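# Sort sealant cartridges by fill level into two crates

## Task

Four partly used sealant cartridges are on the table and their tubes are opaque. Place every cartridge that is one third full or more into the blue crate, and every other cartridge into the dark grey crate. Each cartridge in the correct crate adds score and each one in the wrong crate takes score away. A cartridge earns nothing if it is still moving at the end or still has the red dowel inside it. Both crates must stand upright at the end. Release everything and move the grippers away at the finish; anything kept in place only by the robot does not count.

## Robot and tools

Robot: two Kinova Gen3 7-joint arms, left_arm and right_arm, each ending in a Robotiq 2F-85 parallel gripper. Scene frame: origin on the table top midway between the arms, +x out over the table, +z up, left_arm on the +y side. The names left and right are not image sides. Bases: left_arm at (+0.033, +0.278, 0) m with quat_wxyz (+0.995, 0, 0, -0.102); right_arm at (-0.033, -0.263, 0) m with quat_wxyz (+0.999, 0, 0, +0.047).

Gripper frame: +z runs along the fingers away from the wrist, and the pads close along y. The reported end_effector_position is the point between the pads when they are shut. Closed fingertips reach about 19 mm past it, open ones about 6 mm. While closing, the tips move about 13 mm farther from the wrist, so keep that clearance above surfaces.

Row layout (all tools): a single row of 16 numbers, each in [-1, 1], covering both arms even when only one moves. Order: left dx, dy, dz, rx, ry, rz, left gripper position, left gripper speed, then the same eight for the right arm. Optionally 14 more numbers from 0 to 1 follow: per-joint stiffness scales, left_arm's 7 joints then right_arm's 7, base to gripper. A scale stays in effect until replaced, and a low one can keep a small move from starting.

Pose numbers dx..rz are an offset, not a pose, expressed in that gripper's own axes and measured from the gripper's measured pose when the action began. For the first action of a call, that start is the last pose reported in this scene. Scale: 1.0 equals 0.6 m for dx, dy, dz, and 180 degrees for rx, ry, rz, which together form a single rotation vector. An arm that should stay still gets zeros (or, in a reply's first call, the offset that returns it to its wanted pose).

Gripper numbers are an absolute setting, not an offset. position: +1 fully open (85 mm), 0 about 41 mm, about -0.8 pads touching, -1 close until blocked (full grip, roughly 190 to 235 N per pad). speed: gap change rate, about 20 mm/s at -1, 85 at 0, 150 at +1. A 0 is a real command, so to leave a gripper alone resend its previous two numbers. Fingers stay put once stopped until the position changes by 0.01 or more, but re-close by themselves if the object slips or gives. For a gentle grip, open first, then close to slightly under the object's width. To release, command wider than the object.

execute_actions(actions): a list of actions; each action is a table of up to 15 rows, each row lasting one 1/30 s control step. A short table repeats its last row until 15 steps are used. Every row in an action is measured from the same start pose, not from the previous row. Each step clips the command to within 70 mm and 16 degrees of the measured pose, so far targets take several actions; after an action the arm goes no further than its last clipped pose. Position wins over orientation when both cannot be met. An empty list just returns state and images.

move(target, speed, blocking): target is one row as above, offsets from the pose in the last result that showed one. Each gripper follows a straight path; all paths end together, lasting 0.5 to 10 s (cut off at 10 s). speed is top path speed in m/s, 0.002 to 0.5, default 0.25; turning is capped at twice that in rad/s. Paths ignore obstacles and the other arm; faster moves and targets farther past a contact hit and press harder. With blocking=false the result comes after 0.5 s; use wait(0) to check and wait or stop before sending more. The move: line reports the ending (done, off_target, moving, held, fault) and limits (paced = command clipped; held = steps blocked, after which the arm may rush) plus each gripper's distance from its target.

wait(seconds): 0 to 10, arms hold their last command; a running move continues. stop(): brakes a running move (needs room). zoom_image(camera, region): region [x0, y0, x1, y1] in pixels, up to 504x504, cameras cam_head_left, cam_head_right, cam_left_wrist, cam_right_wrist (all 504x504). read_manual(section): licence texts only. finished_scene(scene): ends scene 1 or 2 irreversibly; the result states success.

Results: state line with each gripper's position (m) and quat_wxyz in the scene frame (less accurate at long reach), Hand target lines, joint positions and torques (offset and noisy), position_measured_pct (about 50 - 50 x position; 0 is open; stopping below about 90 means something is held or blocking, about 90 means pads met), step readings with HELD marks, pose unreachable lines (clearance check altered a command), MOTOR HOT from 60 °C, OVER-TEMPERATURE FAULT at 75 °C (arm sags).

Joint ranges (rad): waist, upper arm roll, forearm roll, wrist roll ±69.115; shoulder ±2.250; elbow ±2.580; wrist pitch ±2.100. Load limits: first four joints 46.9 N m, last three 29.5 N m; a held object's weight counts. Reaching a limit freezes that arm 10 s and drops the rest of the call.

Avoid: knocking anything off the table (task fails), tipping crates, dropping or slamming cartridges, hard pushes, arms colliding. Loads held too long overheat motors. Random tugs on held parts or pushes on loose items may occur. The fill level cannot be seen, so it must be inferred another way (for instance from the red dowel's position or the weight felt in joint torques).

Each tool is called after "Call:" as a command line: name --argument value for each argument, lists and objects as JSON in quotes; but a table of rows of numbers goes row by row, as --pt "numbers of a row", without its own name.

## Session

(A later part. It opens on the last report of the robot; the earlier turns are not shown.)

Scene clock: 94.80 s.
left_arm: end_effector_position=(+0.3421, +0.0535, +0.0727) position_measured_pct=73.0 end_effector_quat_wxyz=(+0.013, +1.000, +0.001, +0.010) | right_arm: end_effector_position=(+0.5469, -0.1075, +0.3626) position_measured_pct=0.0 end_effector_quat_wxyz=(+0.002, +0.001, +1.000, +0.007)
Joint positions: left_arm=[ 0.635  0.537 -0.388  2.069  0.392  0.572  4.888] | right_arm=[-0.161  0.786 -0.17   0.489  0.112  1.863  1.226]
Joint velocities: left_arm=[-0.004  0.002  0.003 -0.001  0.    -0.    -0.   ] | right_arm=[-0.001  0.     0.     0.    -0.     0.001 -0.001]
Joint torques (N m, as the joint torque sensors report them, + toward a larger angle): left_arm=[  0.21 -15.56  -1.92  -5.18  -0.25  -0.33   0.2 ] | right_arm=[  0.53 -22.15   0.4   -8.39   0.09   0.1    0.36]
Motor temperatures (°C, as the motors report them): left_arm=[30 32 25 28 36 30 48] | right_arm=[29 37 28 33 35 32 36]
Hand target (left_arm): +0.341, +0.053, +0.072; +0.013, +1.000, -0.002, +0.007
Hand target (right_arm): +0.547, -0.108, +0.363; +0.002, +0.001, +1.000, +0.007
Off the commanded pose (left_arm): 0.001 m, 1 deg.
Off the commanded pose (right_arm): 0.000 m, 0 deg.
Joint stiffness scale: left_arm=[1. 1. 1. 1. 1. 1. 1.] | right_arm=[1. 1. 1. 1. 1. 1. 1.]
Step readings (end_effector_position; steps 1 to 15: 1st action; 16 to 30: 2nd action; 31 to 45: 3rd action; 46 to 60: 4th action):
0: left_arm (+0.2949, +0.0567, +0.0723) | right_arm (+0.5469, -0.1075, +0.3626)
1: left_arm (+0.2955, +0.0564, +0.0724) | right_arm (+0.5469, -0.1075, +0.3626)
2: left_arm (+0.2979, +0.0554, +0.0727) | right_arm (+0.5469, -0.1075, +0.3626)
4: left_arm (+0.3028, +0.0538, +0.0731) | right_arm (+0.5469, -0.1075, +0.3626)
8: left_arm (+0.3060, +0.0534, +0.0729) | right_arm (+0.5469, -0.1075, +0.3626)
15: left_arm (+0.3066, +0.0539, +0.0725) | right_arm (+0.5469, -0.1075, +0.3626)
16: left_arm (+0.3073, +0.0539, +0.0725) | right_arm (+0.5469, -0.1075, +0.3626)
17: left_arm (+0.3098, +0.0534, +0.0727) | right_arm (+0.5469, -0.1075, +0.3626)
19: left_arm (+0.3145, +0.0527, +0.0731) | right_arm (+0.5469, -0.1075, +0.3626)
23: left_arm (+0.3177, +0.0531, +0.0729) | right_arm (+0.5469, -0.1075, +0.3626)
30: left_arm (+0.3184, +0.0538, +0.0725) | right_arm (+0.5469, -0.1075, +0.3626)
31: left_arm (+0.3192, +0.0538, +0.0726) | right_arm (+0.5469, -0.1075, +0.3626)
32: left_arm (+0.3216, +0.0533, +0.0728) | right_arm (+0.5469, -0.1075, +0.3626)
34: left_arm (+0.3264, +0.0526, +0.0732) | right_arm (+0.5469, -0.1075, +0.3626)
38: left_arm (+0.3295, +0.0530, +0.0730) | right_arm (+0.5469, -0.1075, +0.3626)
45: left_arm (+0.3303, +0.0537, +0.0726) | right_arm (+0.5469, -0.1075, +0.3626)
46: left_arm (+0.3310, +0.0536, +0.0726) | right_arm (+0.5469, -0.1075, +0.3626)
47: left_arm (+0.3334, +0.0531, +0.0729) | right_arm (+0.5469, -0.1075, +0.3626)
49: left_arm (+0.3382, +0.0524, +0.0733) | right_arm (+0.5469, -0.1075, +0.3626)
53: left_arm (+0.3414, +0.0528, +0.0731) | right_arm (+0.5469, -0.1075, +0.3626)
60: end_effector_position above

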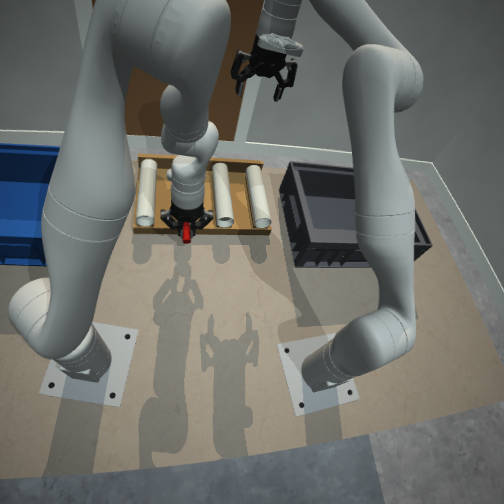

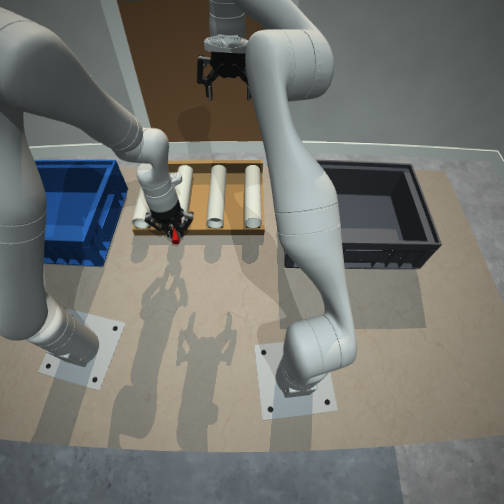

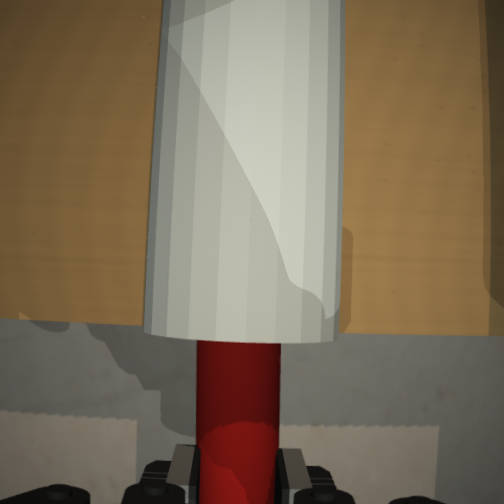

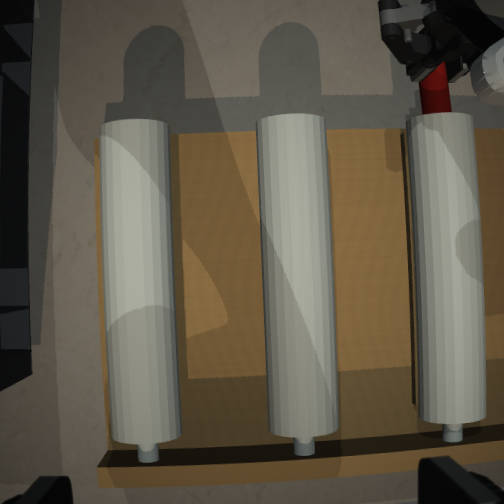

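Call:
move --target '[-0.295,0,0,0,0,0,-1,0, 0,0,0,0,0,0,1,0]' --speed 0.3

Call:
move --target '[0,0.179,0,0,0,0,-1,0, 0,0,0,0,0,0,1,0]' --speed 0.2

Call:
execute_actions --actions '[[[0.025,0,0.002,0,-0.002,0.002,-1,0, 0,0,0,0,0,0,1,0]],[[0.02,0,0.002,0,-0.002,0.002,-1,0, 0,0,0,0,0,0,1,0]],[[0.02,0,0.002,0,-0.002,0.002,-1,0, 0,0,0,0,0,0,1,0]],[[0.02,0,0.002,0,-0.002,0.002,-1,0, 0,0,0,0,0,0,1,0]],[[0.02,0,0.002,0,-0.002,0.002,-1,0, 0,0,0,0,0,0,1,0]]]'

Scene clock: 106.57 s.
left_arm: end_effector_position=(+0.1640, +0.0534, +0.0680) position_measured_pct=73.0 end_effector_quat_wxyz=(+0.013, +1.000, +0.002, +0.007) | right_arm: end_effector_position=(+0.5469, -0.1075, +0.3626) position_measured_pct=0.0 end_effector_quat_wxyz=(+0.002, +0.001, +1.000, +0.007)
Joint positions: left_arm=[ 1.02   0.381 -0.351  2.448  0.419  0.332  5.218] | right_arm=[-0.161  0.786 -0.17   0.489  0.112  1.863  1.226]
Joint velocities: left_arm=[ 0.027 -0.001 -0.016 -0.    -0.    -0.     0.   ] | right_arm=[ 0.001 -0.001  0.    -0.     0.     0.     0.   ]
Joint torques (N m, as the joint torque sensors report them, + toward a larger angle): left_arm=[ -0.21 -10.94  -1.12  -3.22  -0.1   -0.25   0.19] | right_arm=[  0.69 -22.67   0.04  -9.12   0.16   0.59  -0.1 ]
Motor temperatures (°C, as the motors report them): left_arm=[30 32 25 28 36 30 48] | right_arm=[29 37 28 33 35 32 36]
Hand target (left_arm): +0.165, +0.054, +0.069; +0.013, +1.000, +0.001, +0.010
Hand target (right_arm): +0.547, -0.108, +0.363; +0.002, +0.001, +1.000, +0.007
Off the commanded pose (left_arm): 0.002 m, 0 deg.
Off the commanded pose (right_arm): 0.000 m, 0 deg.
Joint stiffness scale: left_arm=[1. 1. 1. 1. 1. 1. 1.] | right_arm=[1. 1. 1. 1. 1. 1. 1.]
move: done

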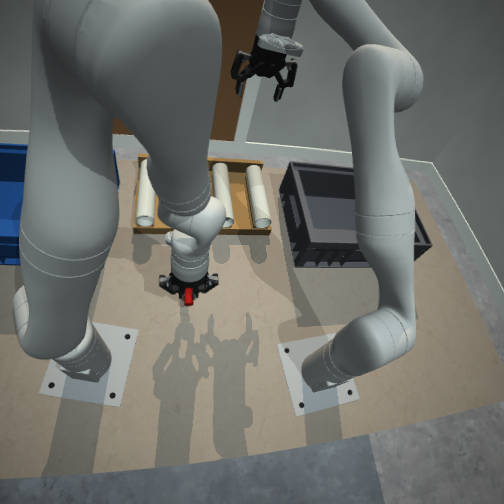

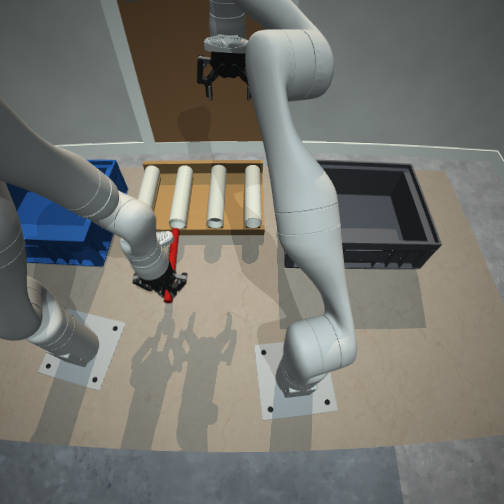

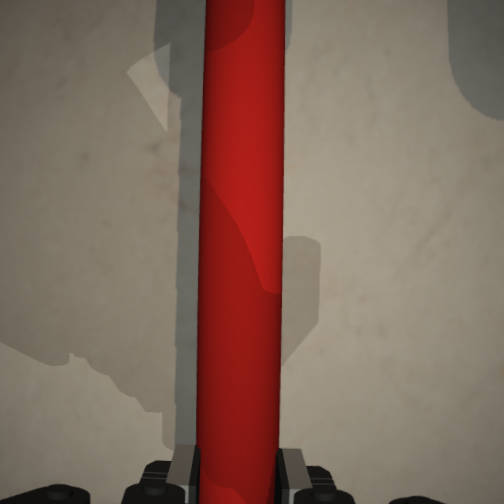

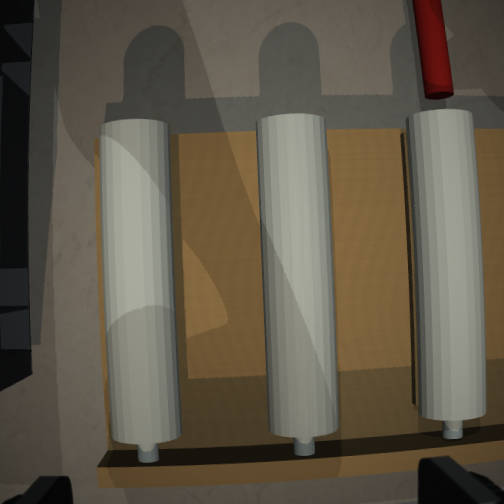

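Scene clock: 107.60 s.
left_arm: end_effector_position=(+0.1632, -0.0553, +0.0716) position_measured_pct=73.0 end_effector_quat_wxyz=(+0.017, +1.000, +0.002, +0.006) | right_arm: end_effector_position=(+0.5469, -0.1075, +0.3626) position_measured_pct=0.0 end_effector_quat_wxyz=(+0.002, +0.001, +1.000, +0.007)
Joint positions: left_arm=[ 1.198  0.501 -0.365  2.15   0.369  0.512  5.476] | right_arm=[-0.161  0.786 -0.17   0.489  0.112  1.863  1.226]
Joint velocities: left_arm=[ 0.011  0.008 -0.01  -0.002  0.     0.003  0.   ] | right_arm=[-0.    -0.001  0.     0.    -0.    -0.001 -0.001]
Joint torques (N m, as the joint torque sensors report them, + toward a larger angle): left_arm=[  0.13 -14.53  -1.46  -4.26  -0.25   0.08  -0.06] | right_arm=[  0.   -22.    -0.25  -8.95   0.56   0.43  -0.08]
Motor temperatures (°C, as the motors report them): left_arm=[30 32 25 28 36 30 48] | right_arm=[29 37 28 33 35 32 36]
Hand target (left_arm): +0.164, -0.054, +0.071; +0.013, +1.000, +0.002, +0.007
Hand target (right_arm): +0.547, -0.108, +0.363; +0.002, +0.001, +1.000, +0.007
Off the commanded pose (left_arm): 0.002 m, 0 deg.
Off the commanded pose (right_arm): 0.000 m, 0 deg.
Joint stiffness scale: left_arm=[1. 1. 1. 1. 1. 1. 1.] | right_arm=[1. 1. 1. 1. 1. 1. 1.]
move: done

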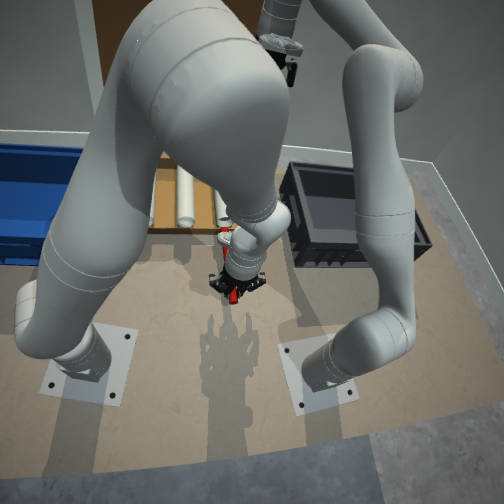

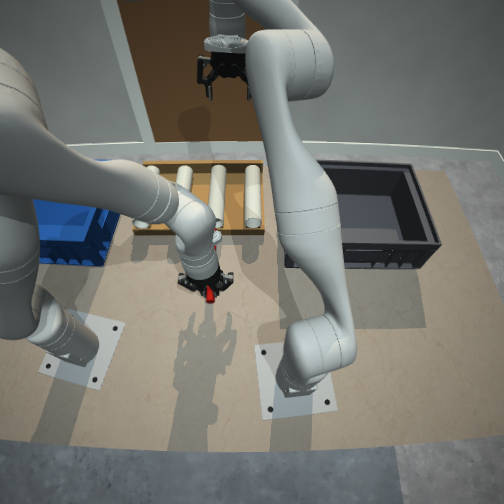

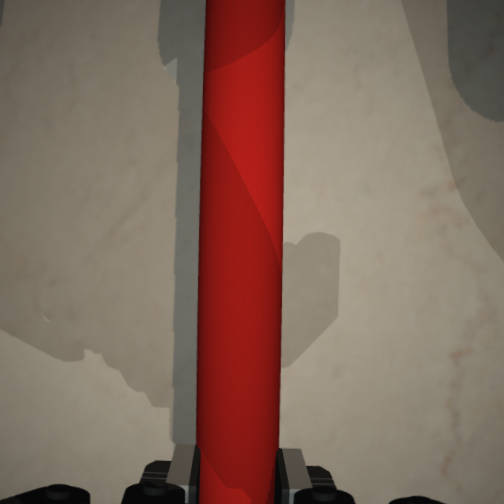

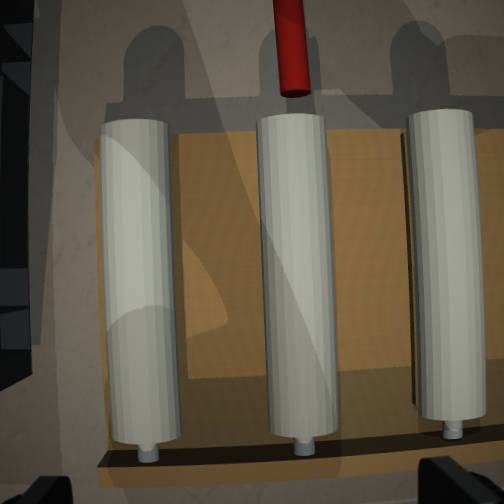

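Scene clock: 110.10 s.
left_arm: end_effector_position=(+0.2178, -0.0506, +0.0693) position_measured_pct=73.0 end_effector_quat_wxyz=(+0.014, +1.000, -0.014, -0.008) | right_arm: end_effector_position=(+0.5469, -0.1075, +0.3626) position_measured_pct=0.0 end_effector_quat_wxyz=(+0.002, +0.001, +1.000, +0.007)
Joint positions: left_arm=[ 1.01   0.538 -0.331  2.074  0.369  0.572  5.299] | right_arm=[-0.161  0.786 -0.17   0.489  0.112  1.863  1.226]
Joint velocities: left_arm=[-0.007  0.     0.008 -0.001 -0.    -0.001 -0.   ] | right_arm=[ 0.     0.    -0.     0.001  0.001 -0.001  0.   ]
Joint torques (N m, as the joint torque sensors report them, + toward a larger angle): left_arm=[ -4.58 -15.69  -6.81  -7.44  -1.1   -2.74   0.39] | right_arm=[  0.34 -21.88   0.33  -8.28   0.2    0.24   0.24]
Motor temperatures (°C, as the motors report them): left_arm=[30 32 25 28 36 30 48] | right_arm=[29 37 28 33 35 32 36]
Hand target (left_arm): +0.225, -0.052, +0.069; +0.017, +1.000, -0.011, -0.003
Hand target (right_arm): +0.547, -0.108, +0.363; +0.002, +0.001, +1.000, +0.007
Off the commanded pose (left_arm): 0.007 m, 1 deg.
Off the commanded pose (right_arm): 0.000 m, 0 deg.
Joint stiffness scale: left_arm=[1. 1. 1. 1. 1. 1. 1.] | right_arm=[1. 1. 1. 1. 1. 1. 1.]
Step readings (end_effector_position; steps 1 to 15: 1st action; 16 to 30: 2nd action; 31 to 45: 3rd action; 46 to 60: 4th action; 61 to 75: 5th action):
0: left_arm (+0.1632, -0.0553, +0.0716) | right_arm (+0.5469, -0.1075, +0.3626)
1: left_arm (+0.1637, -0.0553, +0.0716) | right_arm (+0.5469, -0.1075, +0.3626)
2: left_arm (+0.1662, -0.0554, +0.0716) | right_arm (+0.5469, -0.1075, +0.3626)
4: left_arm (+0.1724, -0.0560, +0.0719) | right_arm (+0.5469, -0.1075, +0.3626)
8: left_arm (+0.1782, -0.0554, +0.0719) | right_arm (+0.5469, -0.1075, +0.3626)
15: left_arm (+0.1798, -0.0549, +0.0716) | right_arm (+0.5469, -0.1075, +0.3626)
16: left_arm (+0.1805, -0.0548, +0.0716) | right_arm (+0.5469, -0.1075, +0.3626)
17: left_arm (+0.1828, -0.0551, +0.0716) | right_arm (+0.5469, -0.1075, +0.3626)
19: left_arm (+0.1879, -0.0555, +0.0719) | right_arm (+0.5469, -0.1075, +0.3626)
23: left_arm (+0.1922, -0.0549, +0.0718) | right_arm (+0.5469, -0.1075, +0.3626)
30: left_arm (+0.1935, -0.0544, +0.0716) | right_arm (+0.5469, -0.1075, +0.3626)
31: left_arm (+0.1942, -0.0544, +0.0715) | right_arm (+0.5469, -0.1075, +0.3626)
32: left_arm (+0.1965, -0.0547, +0.0716) | right_arm (+0.5469, -0.1075, +0.3626)
34: left_arm (+0.2016, -0.0551, +0.0719) | right_arm (+0.5469, -0.1075, +0.3626)
38: left_arm (+0.2059, -0.0545, +0.0718) | right_arm (+0.5469, -0.1075, +0.3626)
45: left_arm (+0.2072, -0.0540, +0.0715) | right_arm (+0.5469, -0.1075, +0.3626)
46: left_arm (+0.2078, -0.0540, +0.0715) | right_arm (+0.5469, -0.1075, +0.3626)
47: left_arm (+0.2091, -0.0538, +0.0715) | right_arm (+0.5469, -0.1075, +0.3626)
49: left_arm (+0.2099, -0.0527, +0.0710) | right_arm (+0.5469, -0.1075, +0.3626)
53: left_arm (+0.2117, -0.0521, +0.0706) | right_arm (+0.5469, -0.1075, +0.3626)
60: left_arm (+0.2125, -0.0521, +0.0705) | right_arm (+0.5469, -0.1075, +0.3626)
61: left_arm (+0.2126, -0.0520, +0.0704) | right_arm (+0.5469, -0.1075, +0.3626)
62: left_arm (+0.2128, -0.0516, +0.0702) | right_arm (+0.5469, -0.1075, +0.3626)
64: left_arm (+0.2135, -0.0507, +0.0697) | right_arm (+0.5469, -0.1075, +0.3626)
68: left_arm (+0.2168, -0.0505, +0.0695) | right_arm (+0.5469, -0.1075, +0.3626)
75: end_effector_position above

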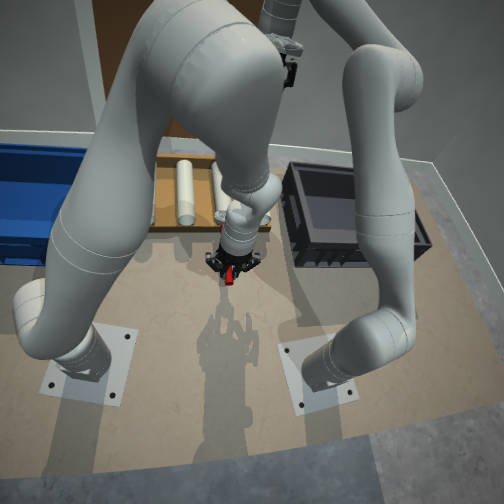

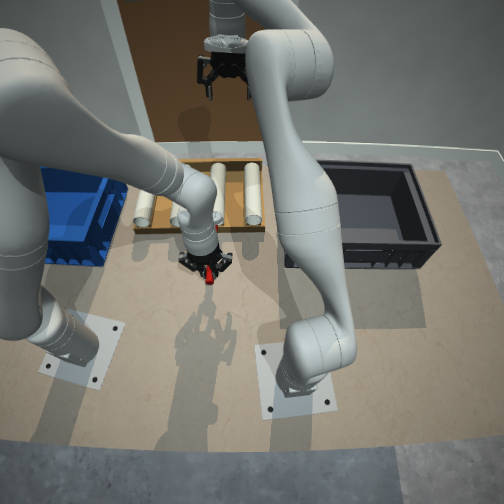

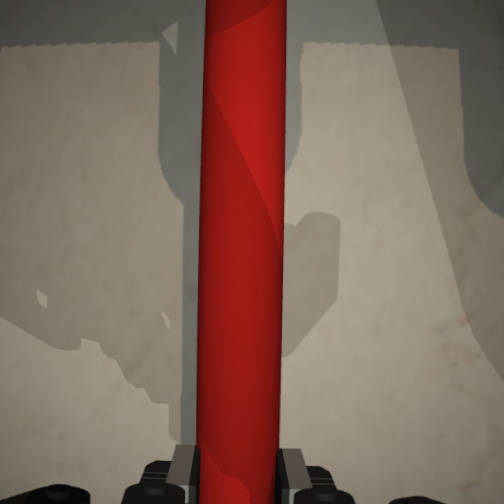

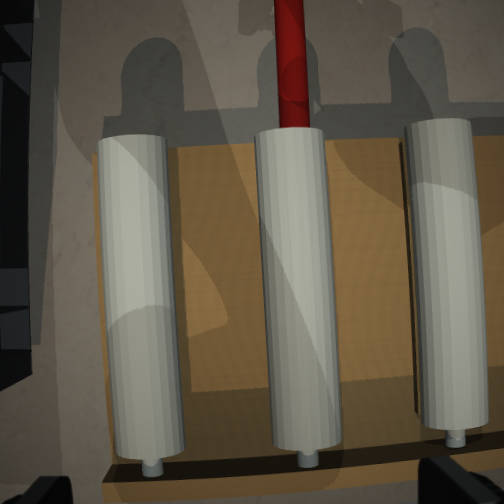

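Call:
move --target '[-0.077,0,0,0,0,0,-1,0, 0,0,0,0,0,0,1,0]' --speed 0.2

Call:
move --target '[0,0.187,0,0,0,-0.009,-1,0, 0,0,0,0,0,0,1,0]' --speed 0.2

Call:
execute_actions --actions '[[[0.025,0,0.002,0,-0.002,0.002,-1,0, 0,0,0,0,0,0,1,0]],[[0.02,0,0.002,0,-0.002,0.002,-1,0, 0,0,0,0,0,0,1,0]],[[0.02,0,0.002,0,-0.002,0.002,-1,0, 0,0,0,0,0,0,1,0]],[[0.02,0,0.002,0,-0.002,0.002,-1,0, 0,0,0,0,0,0,1,0]]]'

Scene clock: 125.37 s.
left_arm: end_effector_position=(+0.1727, -0.0479, +0.0692) position_measured_pct=73.0 end_effector_quat_wxyz=(+0.011, +1.000, -0.017, -0.008) | right_arm: end_effector_position=(+0.5469, -0.1075, +0.3626) position_measured_pct=0.0 end_effector_quat_wxyz=(+0.002, +0.001, +1.000, +0.007)
Joint positions: left_arm=[ 1.118  0.508 -0.331  2.142  0.369  0.535  5.39 ] | right_arm=[-0.161  0.786 -0.17   0.489  0.112  1.863  1.226]
Joint velocities: left_arm=[ 0.009 -0.001 -0.001 -0.     0.    -0.    -0.   ] | right_arm=[ 0.    -0.    -0.     0.001  0.001 -0.001 -0.001]
Joint torques (N m, as the joint torque sensors report them, + toward a larger angle): left_arm=[ -0.29 -14.73  -1.44  -4.84  -0.29  -0.12   0.28] | right_arm=[  0.57 -22.15   0.39  -8.39   0.08   0.33   0.34]
Motor temperatures (°C, as the motors report them): left_arm=[30 32 25 28 36 30 48] | right_arm=[29 37 28 33 35 32 36]
Hand target (left_arm): +0.172, -0.049, +0.070; +0.014, +1.000, -0.014, -0.008
Hand target (right_arm): +0.547, -0.108, +0.363; +0.002, +0.001, +1.000, +0.007
Off the commanded pose (left_arm): 0.002 m, 0 deg.
Off the commanded pose (right_arm): 0.000 m, 0 deg.
Joint stiffness scale: left_arm=[1. 1. 1. 1. 1. 1. 1.] | right_arm=[1. 1. 1. 1. 1. 1. 1.]
move: done

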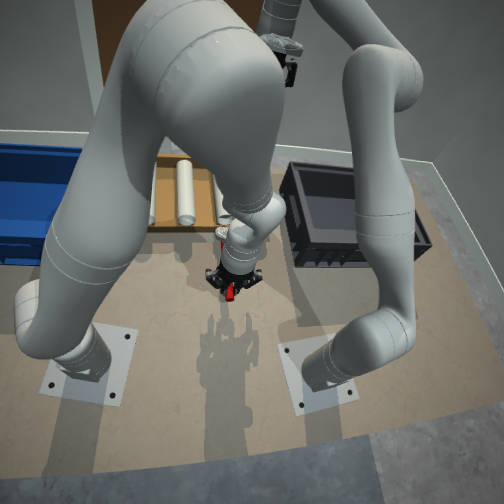

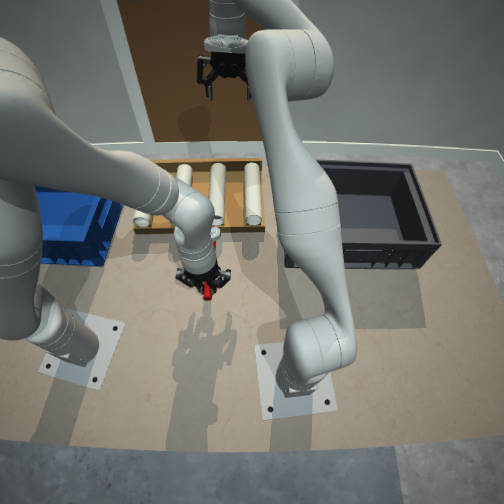

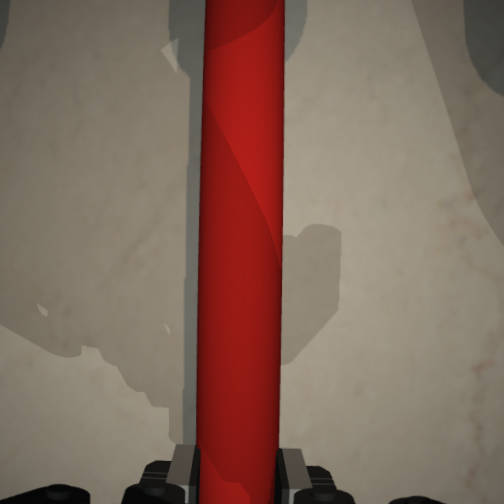

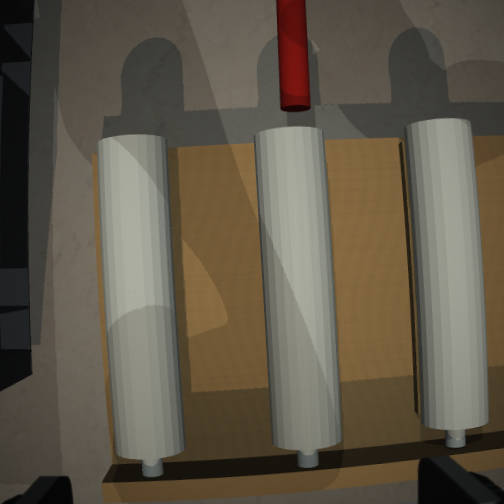

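Scene clock: 126.47 s.
left_arm: end_effector_position=(+0.1671, -0.1617, +0.0728) position_measured_pct=73.0 end_effector_quat_wxyz=(+0.015, +1.000, -0.003, -0.011) | right_arm: end_effector_position=(+0.5469, -0.1075, +0.3626) position_measured_pct=0.0 end_effector_quat_wxyz=(+0.002, +0.001, +1.000, +0.007)
Joint positions: left_arm=[ 1.219  0.653 -0.332  1.8    0.353  0.727  5.599] | right_arm=[-0.161  0.786 -0.17   0.489  0.112  1.863  1.226]
Joint velocities: left_arm=[ 0.006  0.005 -0.006 -0.002 -0.     0.002 -0.   ] | right_arm=[-0.001  0.001  0.     0.001  0.001 -0.    -0.   ]
Joint torques (N m, as the joint torque sensors report them, + toward a larger angle): left_arm=[ -0.03 -19.26  -2.6   -6.32  -0.18  -0.28   0.25] | right_arm=[  0.78 -22.12   0.26  -8.55   0.17   0.29   0.24]
Motor temperatures (°C, as the motors report them): left_arm=[30 32 25 28 36 30 48] | right_arm=[29 37 28 33 35 32 36]
Hand target (left_arm): +0.169, -0.160, +0.072; +0.011, +1.000, -0.003, -0.009
Hand target (right_arm): +0.547, -0.108, +0.363; +0.002, +0.001, +1.000, +0.007
Off the commanded pose (left_arm): 0.003 m, 1 deg.
Off the commanded pose (right_arm): 0.000 m, 0 deg.
Joint stiffness scale: left_arm=[1. 1. 1. 1. 1. 1. 1.] | right_arm=[1. 1. 1. 1. 1. 1. 1.]
move: done

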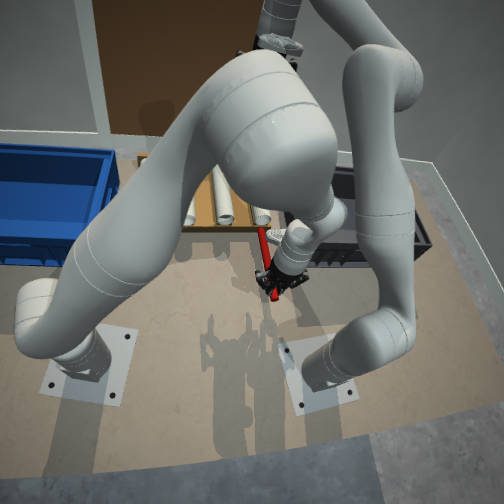

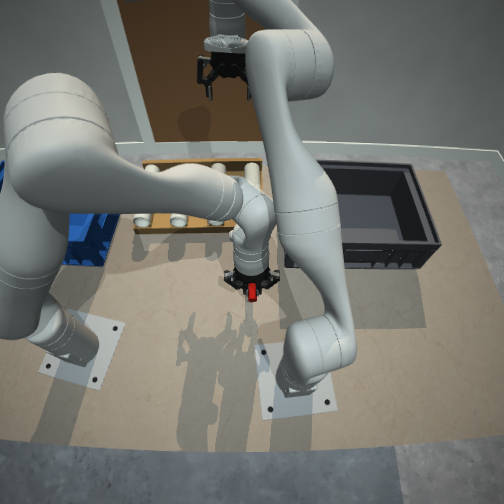

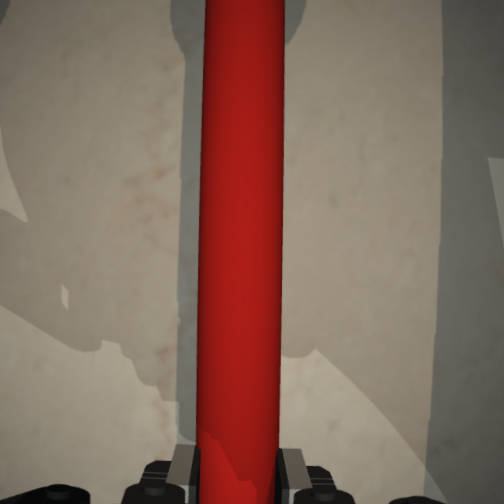

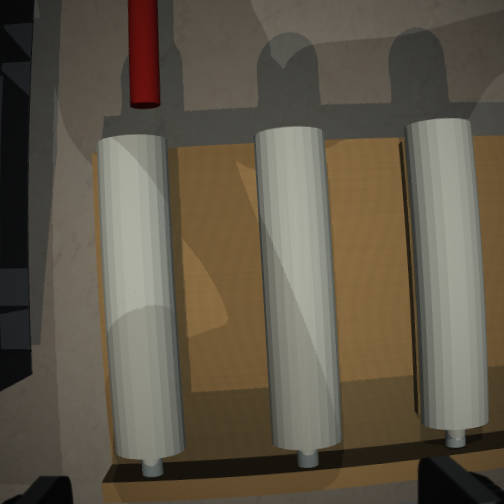

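Scene clock: 128.47 s.
left_arm: end_effector_position=(+0.2258, -0.1613, +0.0720) position_measured_pct=73.0 end_effector_quat_wxyz=(+0.021, +1.000, -0.005, -0.009) | right_arm: end_effector_position=(+0.5469, -0.1075, +0.3626) position_measured_pct=0.0 end_effector_quat_wxyz=(+0.002, +0.001, +1.000, +0.007)
Joint positions: left_arm=[ 1.089  0.682 -0.322  1.738  0.353  0.752  5.486] | right_arm=[-0.161  0.786 -0.17   0.489  0.112  1.863  1.226]
Joint velocities: left_arm=[-0.006 -0.001  0.002 -0.     0.     0.     0.001] | right_arm=[-0.     0.001 -0.    -0.001 -0.001  0.001  0.002]
Joint torques (N m, as the joint torque sensors report them, + toward a larger angle): left_arm=[ -0.09 -19.73  -2.31  -6.72  -0.01  -0.11   0.14] | right_arm=[ -0.12 -22.32  -0.34  -8.68   0.01   0.24   0.1 ]
Motor temperatures (°C, as the motors report them): left_arm=[30 32 25 28 36 30 48] | right_arm=[29 37 28 33 35 32 36]
Hand target (left_arm): +0.224, -0.162, +0.071; +0.020, +1.000, -0.008, -0.013
Hand target (right_arm): +0.547, -0.108, +0.363; +0.002, +0.001, +1.000, +0.007
Off the commanded pose (left_arm): 0.002 m, 1 deg.
Off the commanded pose (right_arm): 0.000 m, 0 deg.
Joint stiffness scale: left_arm=[1. 1. 1. 1. 1. 1. 1.] | right_arm=[1. 1. 1. 1. 1. 1. 1.]
Step readings (end_effector_position; steps 1 to 15: 1st action; 16 to 30: 2nd action; 31 to 45: 3rd action; 46 to 60: 4th action):
0: left_arm (+0.1671, -0.1617, +0.0728) | right_arm (+0.5469, -0.1075, +0.3626)
1: left_arm (+0.1677, -0.1617, +0.0727) | right_arm (+0.5469, -0.1075, +0.3626)
2: left_arm (+0.1701, -0.1621, +0.0728) | right_arm (+0.5469, -0.1075, +0.3626)
4: left_arm (+0.1764, -0.1626, +0.0730) | right_arm (+0.5469, -0.1075, +0.3626)
8: left_arm (+0.1819, -0.1622, +0.0728) | right_arm (+0.5469, -0.1075, +0.3626)
15: left_arm (+0.1840, -0.1617, +0.0725) | right_arm (+0.5469, -0.1075, +0.3626)
16: left_arm (+0.1848, -0.1617, +0.0725) | right_arm (+0.5469, -0.1075, +0.3626)
17: left_arm (+0.1870, -0.1620, +0.0725) | right_arm (+0.5469, -0.1075, +0.3626)
19: left_arm (+0.1921, -0.1624, +0.0727) | right_arm (+0.5469, -0.1075, +0.3626)
23: left_arm (+0.1963, -0.1621, +0.0725) | right_arm (+0.5469, -0.1075, +0.3626)
30: left_arm (+0.1980, -0.1616, +0.0723) | right_arm (+0.5469, -0.1075, +0.3626)
31: left_arm (+0.1987, -0.1616, +0.0723) | right_arm (+0.5469, -0.1075, +0.3626)
32: left_arm (+0.2010, -0.1620, +0.0724) | right_arm (+0.5469, -0.1075, +0.3626)
34: left_arm (+0.2060, -0.1624, +0.0726) | right_arm (+0.5469, -0.1075, +0.3626)
38: left_arm (+0.2102, -0.1620, +0.0724) | right_arm (+0.5469, -0.1075, +0.3626)
45: left_arm (+0.2119, -0.1615, +0.0721) | right_arm (+0.5469, -0.1075, +0.3626)
46: left_arm (+0.2127, -0.1615, +0.0721) | right_arm (+0.5469, -0.1075, +0.3626)
47: left_arm (+0.2149, -0.1619, +0.0722) | right_arm (+0.5469, -0.1075, +0.3626)
49: left_arm (+0.2200, -0.1623, +0.0724) | right_arm (+0.5469, -0.1075, +0.3626)
53: left_arm (+0.2241, -0.1619, +0.0722) | right_arm (+0.5469, -0.1075, +0.3626)
60: end_effector_position above

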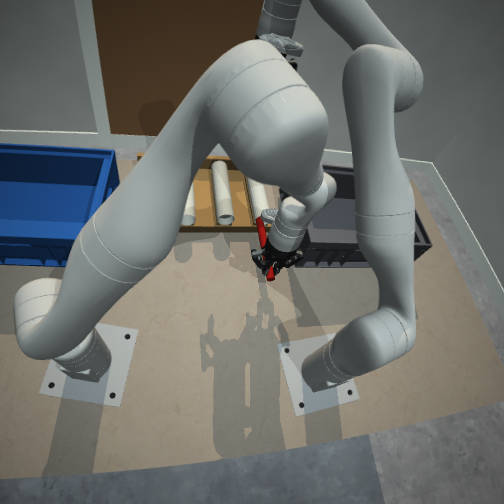

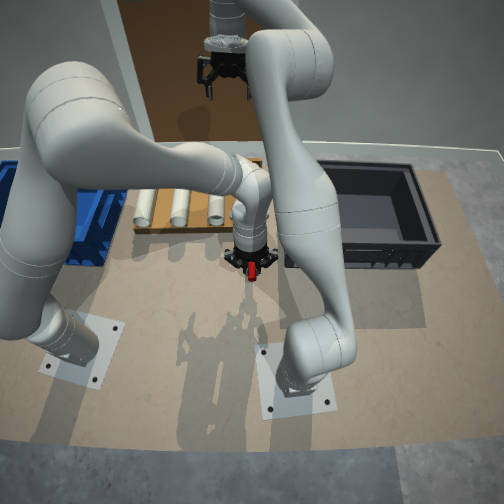

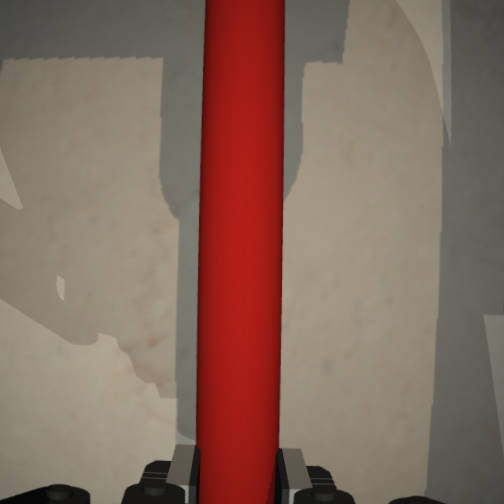

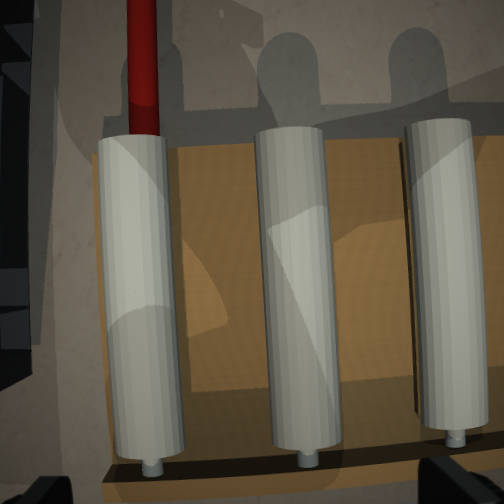

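Call:
execute_actions --actions '[[[0.02,0.008,0.001,0,0,0.001,-1,0, 0,0,0,0,0,0,1,0]],[[0.02,0,0.001,0,0,0.001,-1,0, 0,0,0,0,0,0,1,0]],[[0.02,0,0.001,0,0,0.001,-1,0, 0,0,0,0,0,0,1,0]],[[0.02,0,0.001,0,0,0.001,-1,0, 0,0,0,0,0,0,1,0]]]'

Scene clock: 138.00 s.
left_arm: end_effector_position=(+0.2746, -0.1695, +0.0740) position_measured_pct=73.0 end_effector_quat_wxyz=(+0.030, +1.000, +0.001, -0.002) | right_arm: end_effector_position=(+0.5469, -0.1075, +0.3626) position_measured_pct=0.0 end_effector_quat_wxyz=(+0.002, +0.001, +1.000, +0.007)
Joint positions: left_arm=[ 1.004  0.716 -0.321  1.654  0.353  0.78   5.433] | right_arm=[-0.161  0.786 -0.17   0.489  0.112  1.863  1.226]
Joint velocities: left_arm=[-0.004  0.002  0.003 -0.     0.    -0.    -0.   ] | right_arm=[-0.001 -0.    -0.     0.001 -0.001 -0.     0.   ]
Joint torques (N m, as the joint torque sensors report them, + toward a larger angle): left_arm=[  0.07 -20.77  -2.01  -6.9   -0.14   0.     0.13] | right_arm=[  0.48 -22.31  -0.18  -8.14  -0.21   0.16   0.2 ]
Motor temperatures (°C, as the motors report them): left_arm=[30 32 25 28 36 30 48] | right_arm=[29 37 28 33 35 32 36]
Hand target (left_arm): +0.274, -0.169, +0.073; +0.028, +1.000, -0.002, -0.004
Hand target (right_arm): +0.547, -0.108, +0.363; +0.002, +0.001, +1.000, +0.007
Off the commanded pose (left_arm): 0.001 m, 0 deg.
Off the commanded pose (right_arm): 0.000 m, 0 deg.
Joint stiffness scale: left_arm=[1. 1. 1. 1. 1. 1. 1.] | right_arm=[1. 1. 1. 1. 1. 1. 1.]
Step readings (end_effector_position; steps 1 to 15: 1st action; 16 to 30: 2nd action; 31 to 45: 3rd action; 46 to 60: 4th action):
0: left_arm (+0.2260, -0.1612, +0.0719) | right_arm (+0.5469, -0.1075, +0.3626)
1: left_arm (+0.2267, -0.1617, +0.0720) | right_arm (+0.5469, -0.1075, +0.3626)
2: left_arm (+0.2290, -0.1633, +0.0724) | right_arm (+0.5469, -0.1075, +0.3626)
4: left_arm (+0.2334, -0.1663, +0.0732) | right_arm (+0.5469, -0.1075, +0.3626)
8: left_arm (+0.2366, -0.1675, +0.0730) | right_arm (+0.5469, -0.1075, +0.3626)
15: left_arm (+0.2377, -0.1672, +0.0726) | right_arm (+0.5469, -0.1075, +0.3626)
16: left_arm (+0.2387, -0.1673, +0.0726) | right_arm (+0.5469, -0.1075, +0.3626)
17: left_arm (+0.2411, -0.1678, +0.0729) | right_arm (+0.5469, -0.1075, +0.3626)
19: left_arm (+0.2454, -0.1686, +0.0733) | right_arm (+0.5469, -0.1075, +0.3626)
23: left_arm (+0.2487, -0.1685, +0.0732) | right_arm (+0.5469, -0.1075, +0.3626)
30: left_arm (+0.2500, -0.1680, +0.0730) | right_arm (+0.5469, -0.1075, +0.3626)
31: left_arm (+0.2509, -0.1681, +0.0731) | right_arm (+0.5469, -0.1075, +0.3626)
32: left_arm (+0.2534, -0.1686, +0.0733) | right_arm (+0.5469, -0.1075, +0.3626)
34: left_arm (+0.2577, -0.1694, +0.0738) | right_arm (+0.5469, -0.1075, +0.3626)
38: left_arm (+0.2610, -0.1693, +0.0737) | right_arm (+0.5469, -0.1075, +0.3626)
45: left_arm (+0.2623, -0.1688, +0.0735) | right_arm (+0.5469, -0.1075, +0.3626)
46: left_arm (+0.2632, -0.1689, +0.0736) | right_arm (+0.5469, -0.1075, +0.3626)
47: left_arm (+0.2657, -0.1694, +0.0738) | right_arm (+0.5469, -0.1075, +0.3626)
49: left_arm (+0.2700, -0.1702, +0.0744) | right_arm (+0.5469, -0.1075, +0.3626)
53: left_arm (+0.2733, -0.1701, +0.0743) | right_arm (+0.5469, -0.1075, +0.3626)
60: end_effector_position above

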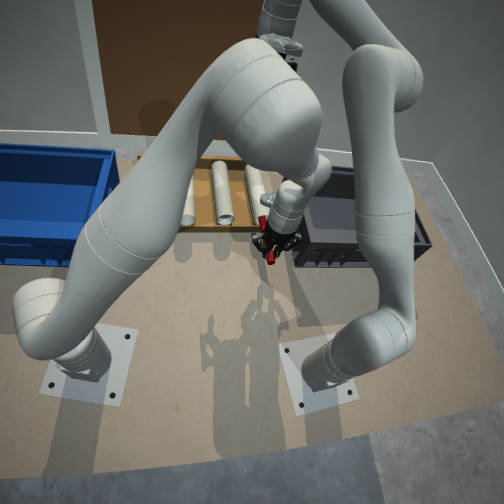

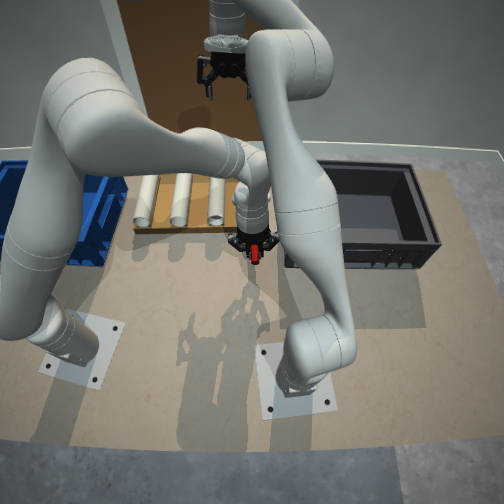

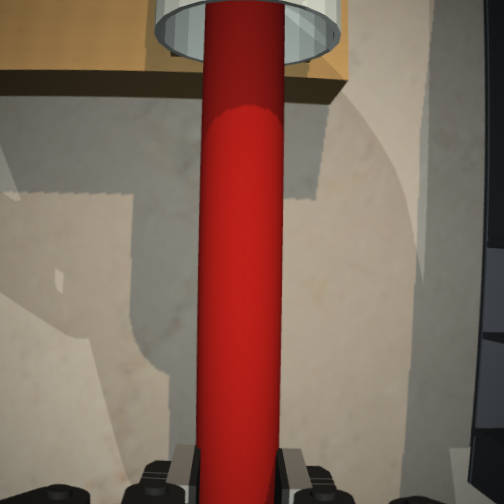

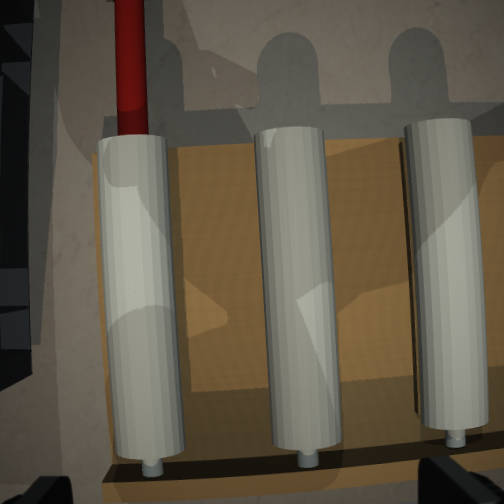

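Call:
execute_actions --actions '[[[0.018,-0.002,0.002,0,-0.002,0.001,-1,0, 0,0,0,0,0,0,1,0]],[[0.018,-0.002,0.002,0,-0.002,0.001,-1,0, 0,0,0,0,0,0,1,0]],[[0.018,-0.002,0.002,0,-0.002,0.001,-1,0, 0,0,0,0,0,0,1,0]],[[0.018,-0.002,0.002,0,-0.002,0.001,-1,0, 0,0,0,0,0,0,1,0]]]'

Scene clock: 144.50 s.
left_arm: end_effector_position=(+0.3252, -0.1630, +0.0744) position_measured_pct=73.0 end_effector_quat_wxyz=(+0.034, +0.999, +0.006, +0.000) | right_arm: end_effector_position=(+0.5469, -0.1075, +0.3626) position_measured_pct=0.0 end_effector_quat_wxyz=(+0.002, +0.001, +1.000, +0.007)
Joint positions: left_arm=[ 0.902  0.747 -0.314  1.583  0.353  0.815  5.363] | right_arm=[-0.161  0.786 -0.17   0.489  0.112  1.863  1.226]
Joint velocities: left_arm=[-0.004  0.001 -0.001 -0.001 -0.    -0.001 -0.   ] | right_arm=[-0.001 -0.     0.    -0.001 -0.     0.002  0.   ]
Joint torques (N m, as the joint torque sensors report them, + toward a larger angle): left_arm=[  0.3  -21.63  -2.37  -7.07  -0.07  -0.24   0.17] | right_arm=[  0.43 -22.14   0.12  -8.37   0.23   0.23   0.26]
Motor temperatures (°C, as the motors report them): left_arm=[30 32 25 28 36 30 48] | right_arm=[29 37 28 33 35 32 36]
Hand target (left_arm): +0.323, -0.163, +0.073; +0.033, +0.999, +0.003, -0.003
Hand target (right_arm): +0.547, -0.108, +0.363; +0.002, +0.001, +1.000, +0.007
Off the commanded pose (left_arm): 0.002 m, 1 deg.
Off the commanded pose (right_arm): 0.000 m, 0 deg.
Joint stiffness scale: left_arm=[1. 1. 1. 1. 1. 1. 1.] | right_arm=[1. 1. 1. 1. 1. 1. 1.]
Step readings (end_effector_position; steps 1 to 15: 1st action; 16 to 30: 2nd action; 31 to 45: 3rd action; 46 to 60: 4th action):
0: left_arm (+0.2748, -0.1694, +0.0740) | right_arm (+0.5469, -0.1075, +0.3626)
1: left_arm (+0.2756, -0.1694, +0.0740) | right_arm (+0.5469, -0.1075, +0.3626)
2: left_arm (+0.2777, -0.1695, +0.0742) | right_arm (+0.5469, -0.1075, +0.3626)
4: left_arm (+0.2822, -0.1694, +0.0745) | right_arm (+0.5469, -0.1075, +0.3626)
8: left_arm (+0.2859, -0.1686, +0.0744) | right_arm (+0.5469, -0.1075, +0.3626)
15: left_arm (+0.2873, -0.1679, +0.0741) | right_arm (+0.5469, -0.1075, +0.3626)
16: left_arm (+0.2881, -0.1679, +0.0741) | right_arm (+0.5469, -0.1075, +0.3626)
17: left_arm (+0.2903, -0.1680, +0.0743) | right_arm (+0.5469, -0.1075, +0.3626)
19: left_arm (+0.2948, -0.1678, +0.0746) | right_arm (+0.5469, -0.1075, +0.3626)
23: left_arm (+0.2986, -0.1670, +0.0745) | right_arm (+0.5469, -0.1075, +0.3626)
30: left_arm (+0.3000, -0.1663, +0.0742) | right_arm (+0.5469, -0.1075, +0.3626)
31: left_arm (+0.3008, -0.1662, +0.0742) | right_arm (+0.5469, -0.1075, +0.3626)
32: left_arm (+0.3030, -0.1664, +0.0744) | right_arm (+0.5469, -0.1075, +0.3626)
34: left_arm (+0.3075, -0.1662, +0.0748) | right_arm (+0.5469, -0.1075, +0.3626)
38: left_arm (+0.3112, -0.1654, +0.0746) | right_arm (+0.5469, -0.1075, +0.3626)
45: left_arm (+0.3127, -0.1646, +0.0743) | right_arm (+0.5469, -0.1075, +0.3626)
46: left_arm (+0.3135, -0.1646, +0.0743) | right_arm (+0.5469, -0.1075, +0.3626)
47: left_arm (+0.3156, -0.1647, +0.0745) | right_arm (+0.5469, -0.1075, +0.3626)
49: left_arm (+0.3202, -0.1646, +0.0749) | right_arm (+0.5469, -0.1075, +0.3626)
53: left_arm (+0.3238, -0.1637, +0.0747) | right_arm (+0.5469, -0.1075, +0.3626)
60: end_effector_position above

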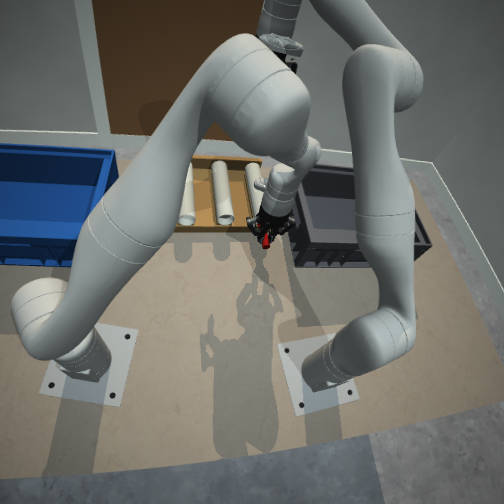

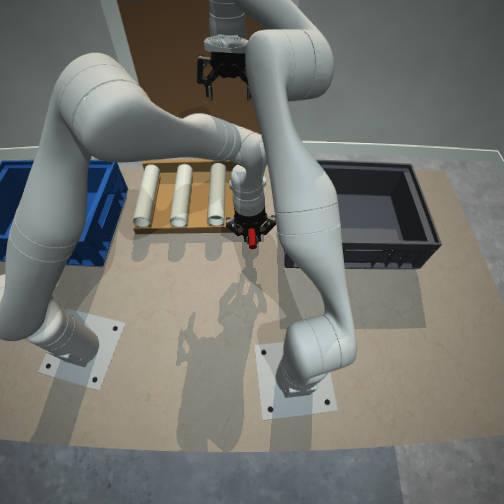

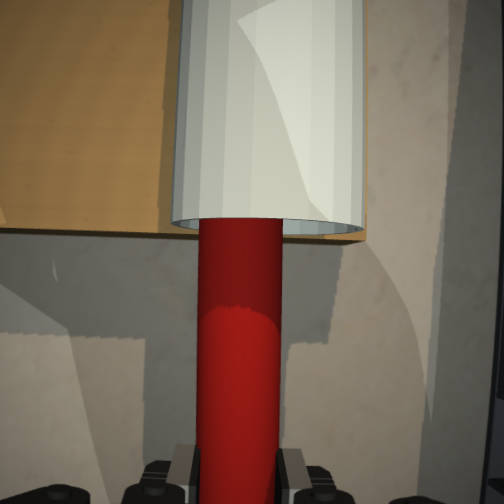

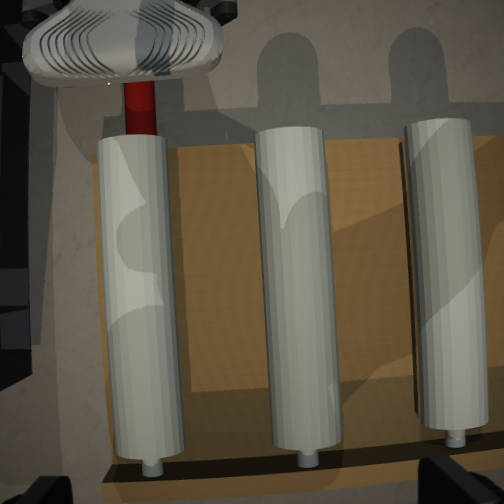

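Call:
execute_actions --actions '[[[0.016,0.006,0.002,0,-0.002,0.001,-1,0, 0,0,0,0,0,0,1,0]],[[0.016,0.001,0.002,0,-0.002,0.001,-1,0, 0,0,0,0,0,0,1,0]],[[0.016,0.001,0.002,0,-0.002,0.001,-1,0, 0,0,0,0,0,0,1,0]]]'

Scene clock: 149.97 s.
left_arm: end_effector_position=(+0.3591, -0.1665, +0.0755) position_measured_pct=73.0 end_effector_quat_wxyz=(+0.036, +0.999, +0.010, +0.001) | right_arm: end_effector_position=(+0.5469, -0.1075, +0.3626) position_measured_pct=0.0 end_effector_quat_wxyz=(+0.002, +0.001, +1.000, +0.007)
Joint positions: left_arm=[ 0.845  0.782 -0.311  1.499  0.353  0.859  5.336] | right_arm=[-0.161  0.786 -0.17   0.489  0.112  1.863  1.226]
Joint velocities: left_arm=[-0.003 -0.001  0.    -0.001 -0.    -0.    -0.   ] | right_arm=[ 0.     0.     0.    -0.     0.     0.     0.001]
Joint torques (N m, as the joint torque sensors report them, + toward a larger angle): left_arm=[ -0.18 -22.32  -2.11  -7.22  -0.04  -0.31   0.21] | right_arm=[  0.14 -21.78   0.24  -8.67   0.39   0.08   0.36]
Motor temperatures (°C, as the motors report them): left_arm=[30 32 24 28 36 30 48] | right_arm=[29 37 28 33 35 32 36]
Hand target (left_arm): +0.357, -0.167, +0.074; +0.036, +0.999, +0.007, -0.002
Hand target (right_arm): +0.547, -0.108, +0.363; +0.002, +0.001, +1.000, +0.007
Off the commanded pose (left_arm): 0.002 m, 1 deg.
Off the commanded pose (right_arm): 0.000 m, 0 deg.
Joint stiffness scale: left_arm=[1. 1. 1. 1. 1. 1. 1.] | right_arm=[1. 1. 1. 1. 1. 1. 1.]
Step readings (end_effector_position; steps 1 to 15: 1st action; 16 to 30: 2nd action; 31 to 45: 3rd action):
0: left_arm (+0.3255, -0.1628, +0.0743) | right_arm (+0.5469, -0.1075, +0.3626)
1: left_arm (+0.3260, -0.1631, +0.0745) | right_arm (+0.5469, -0.1075, +0.3626)
2: left_arm (+0.3280, -0.1643, +0.0749) | right_arm (+0.5469, -0.1075, +0.3626)
4: left_arm (+0.3323, -0.1662, +0.0757) | right_arm (+0.5469, -0.1075, +0.3626)
8: left_arm (+0.3355, -0.1667, +0.0755) | right_arm (+0.5469, -0.1075, +0.3626)
15: left_arm (+0.3365, -0.1662, +0.0749) | right_arm (+0.5469, -0.1075, +0.3626)
16: left_arm (+0.3372, -0.1663, +0.0750) | right_arm (+0.5469, -0.1075, +0.3626)
17: left_arm (+0.3393, -0.1668, +0.0753) | right_arm (+0.5469, -0.1075, +0.3626)
19: left_arm (+0.3435, -0.1674, +0.0758) | right_arm (+0.5469, -0.1075, +0.3626)
23: left_arm (+0.3467, -0.1670, +0.0756) | right_arm (+0.5469, -0.1075, +0.3626)
30: left_arm (+0.3478, -0.1663, +0.0752) | right_arm (+0.5469, -0.1075, +0.3626)
31: left_arm (+0.3486, -0.1664, +0.0753) | right_arm (+0.5469, -0.1075, +0.3626)
32: left_arm (+0.3506, -0.1670, +0.0756) | right_arm (+0.5469, -0.1075, +0.3626)
34: left_arm (+0.3548, -0.1675, +0.0762) | right_arm (+0.5469, -0.1075, +0.3626)
38: left_arm (+0.3580, -0.1671, +0.0760) | right_arm (+0.5469, -0.1075, +0.3626)
45: end_effector_position above

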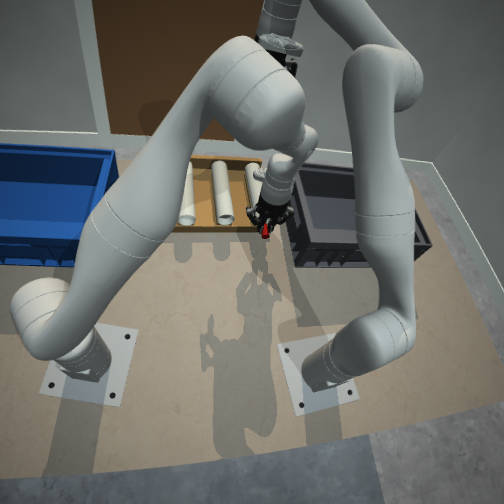

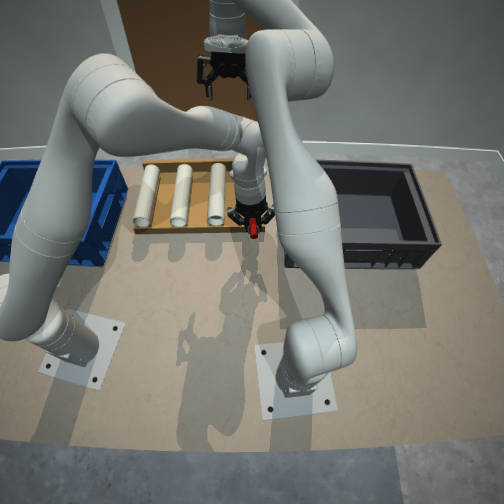

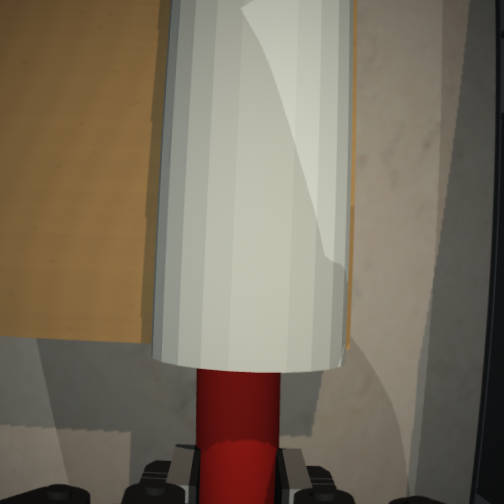

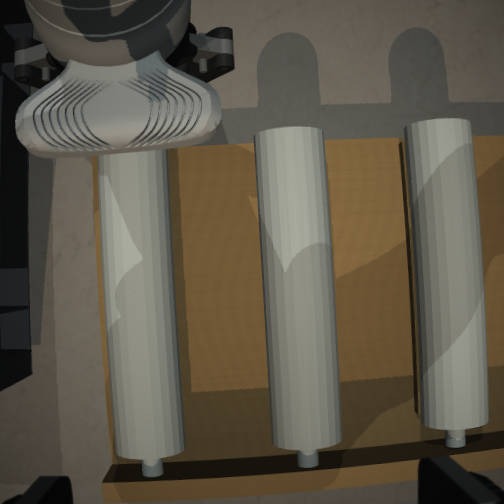

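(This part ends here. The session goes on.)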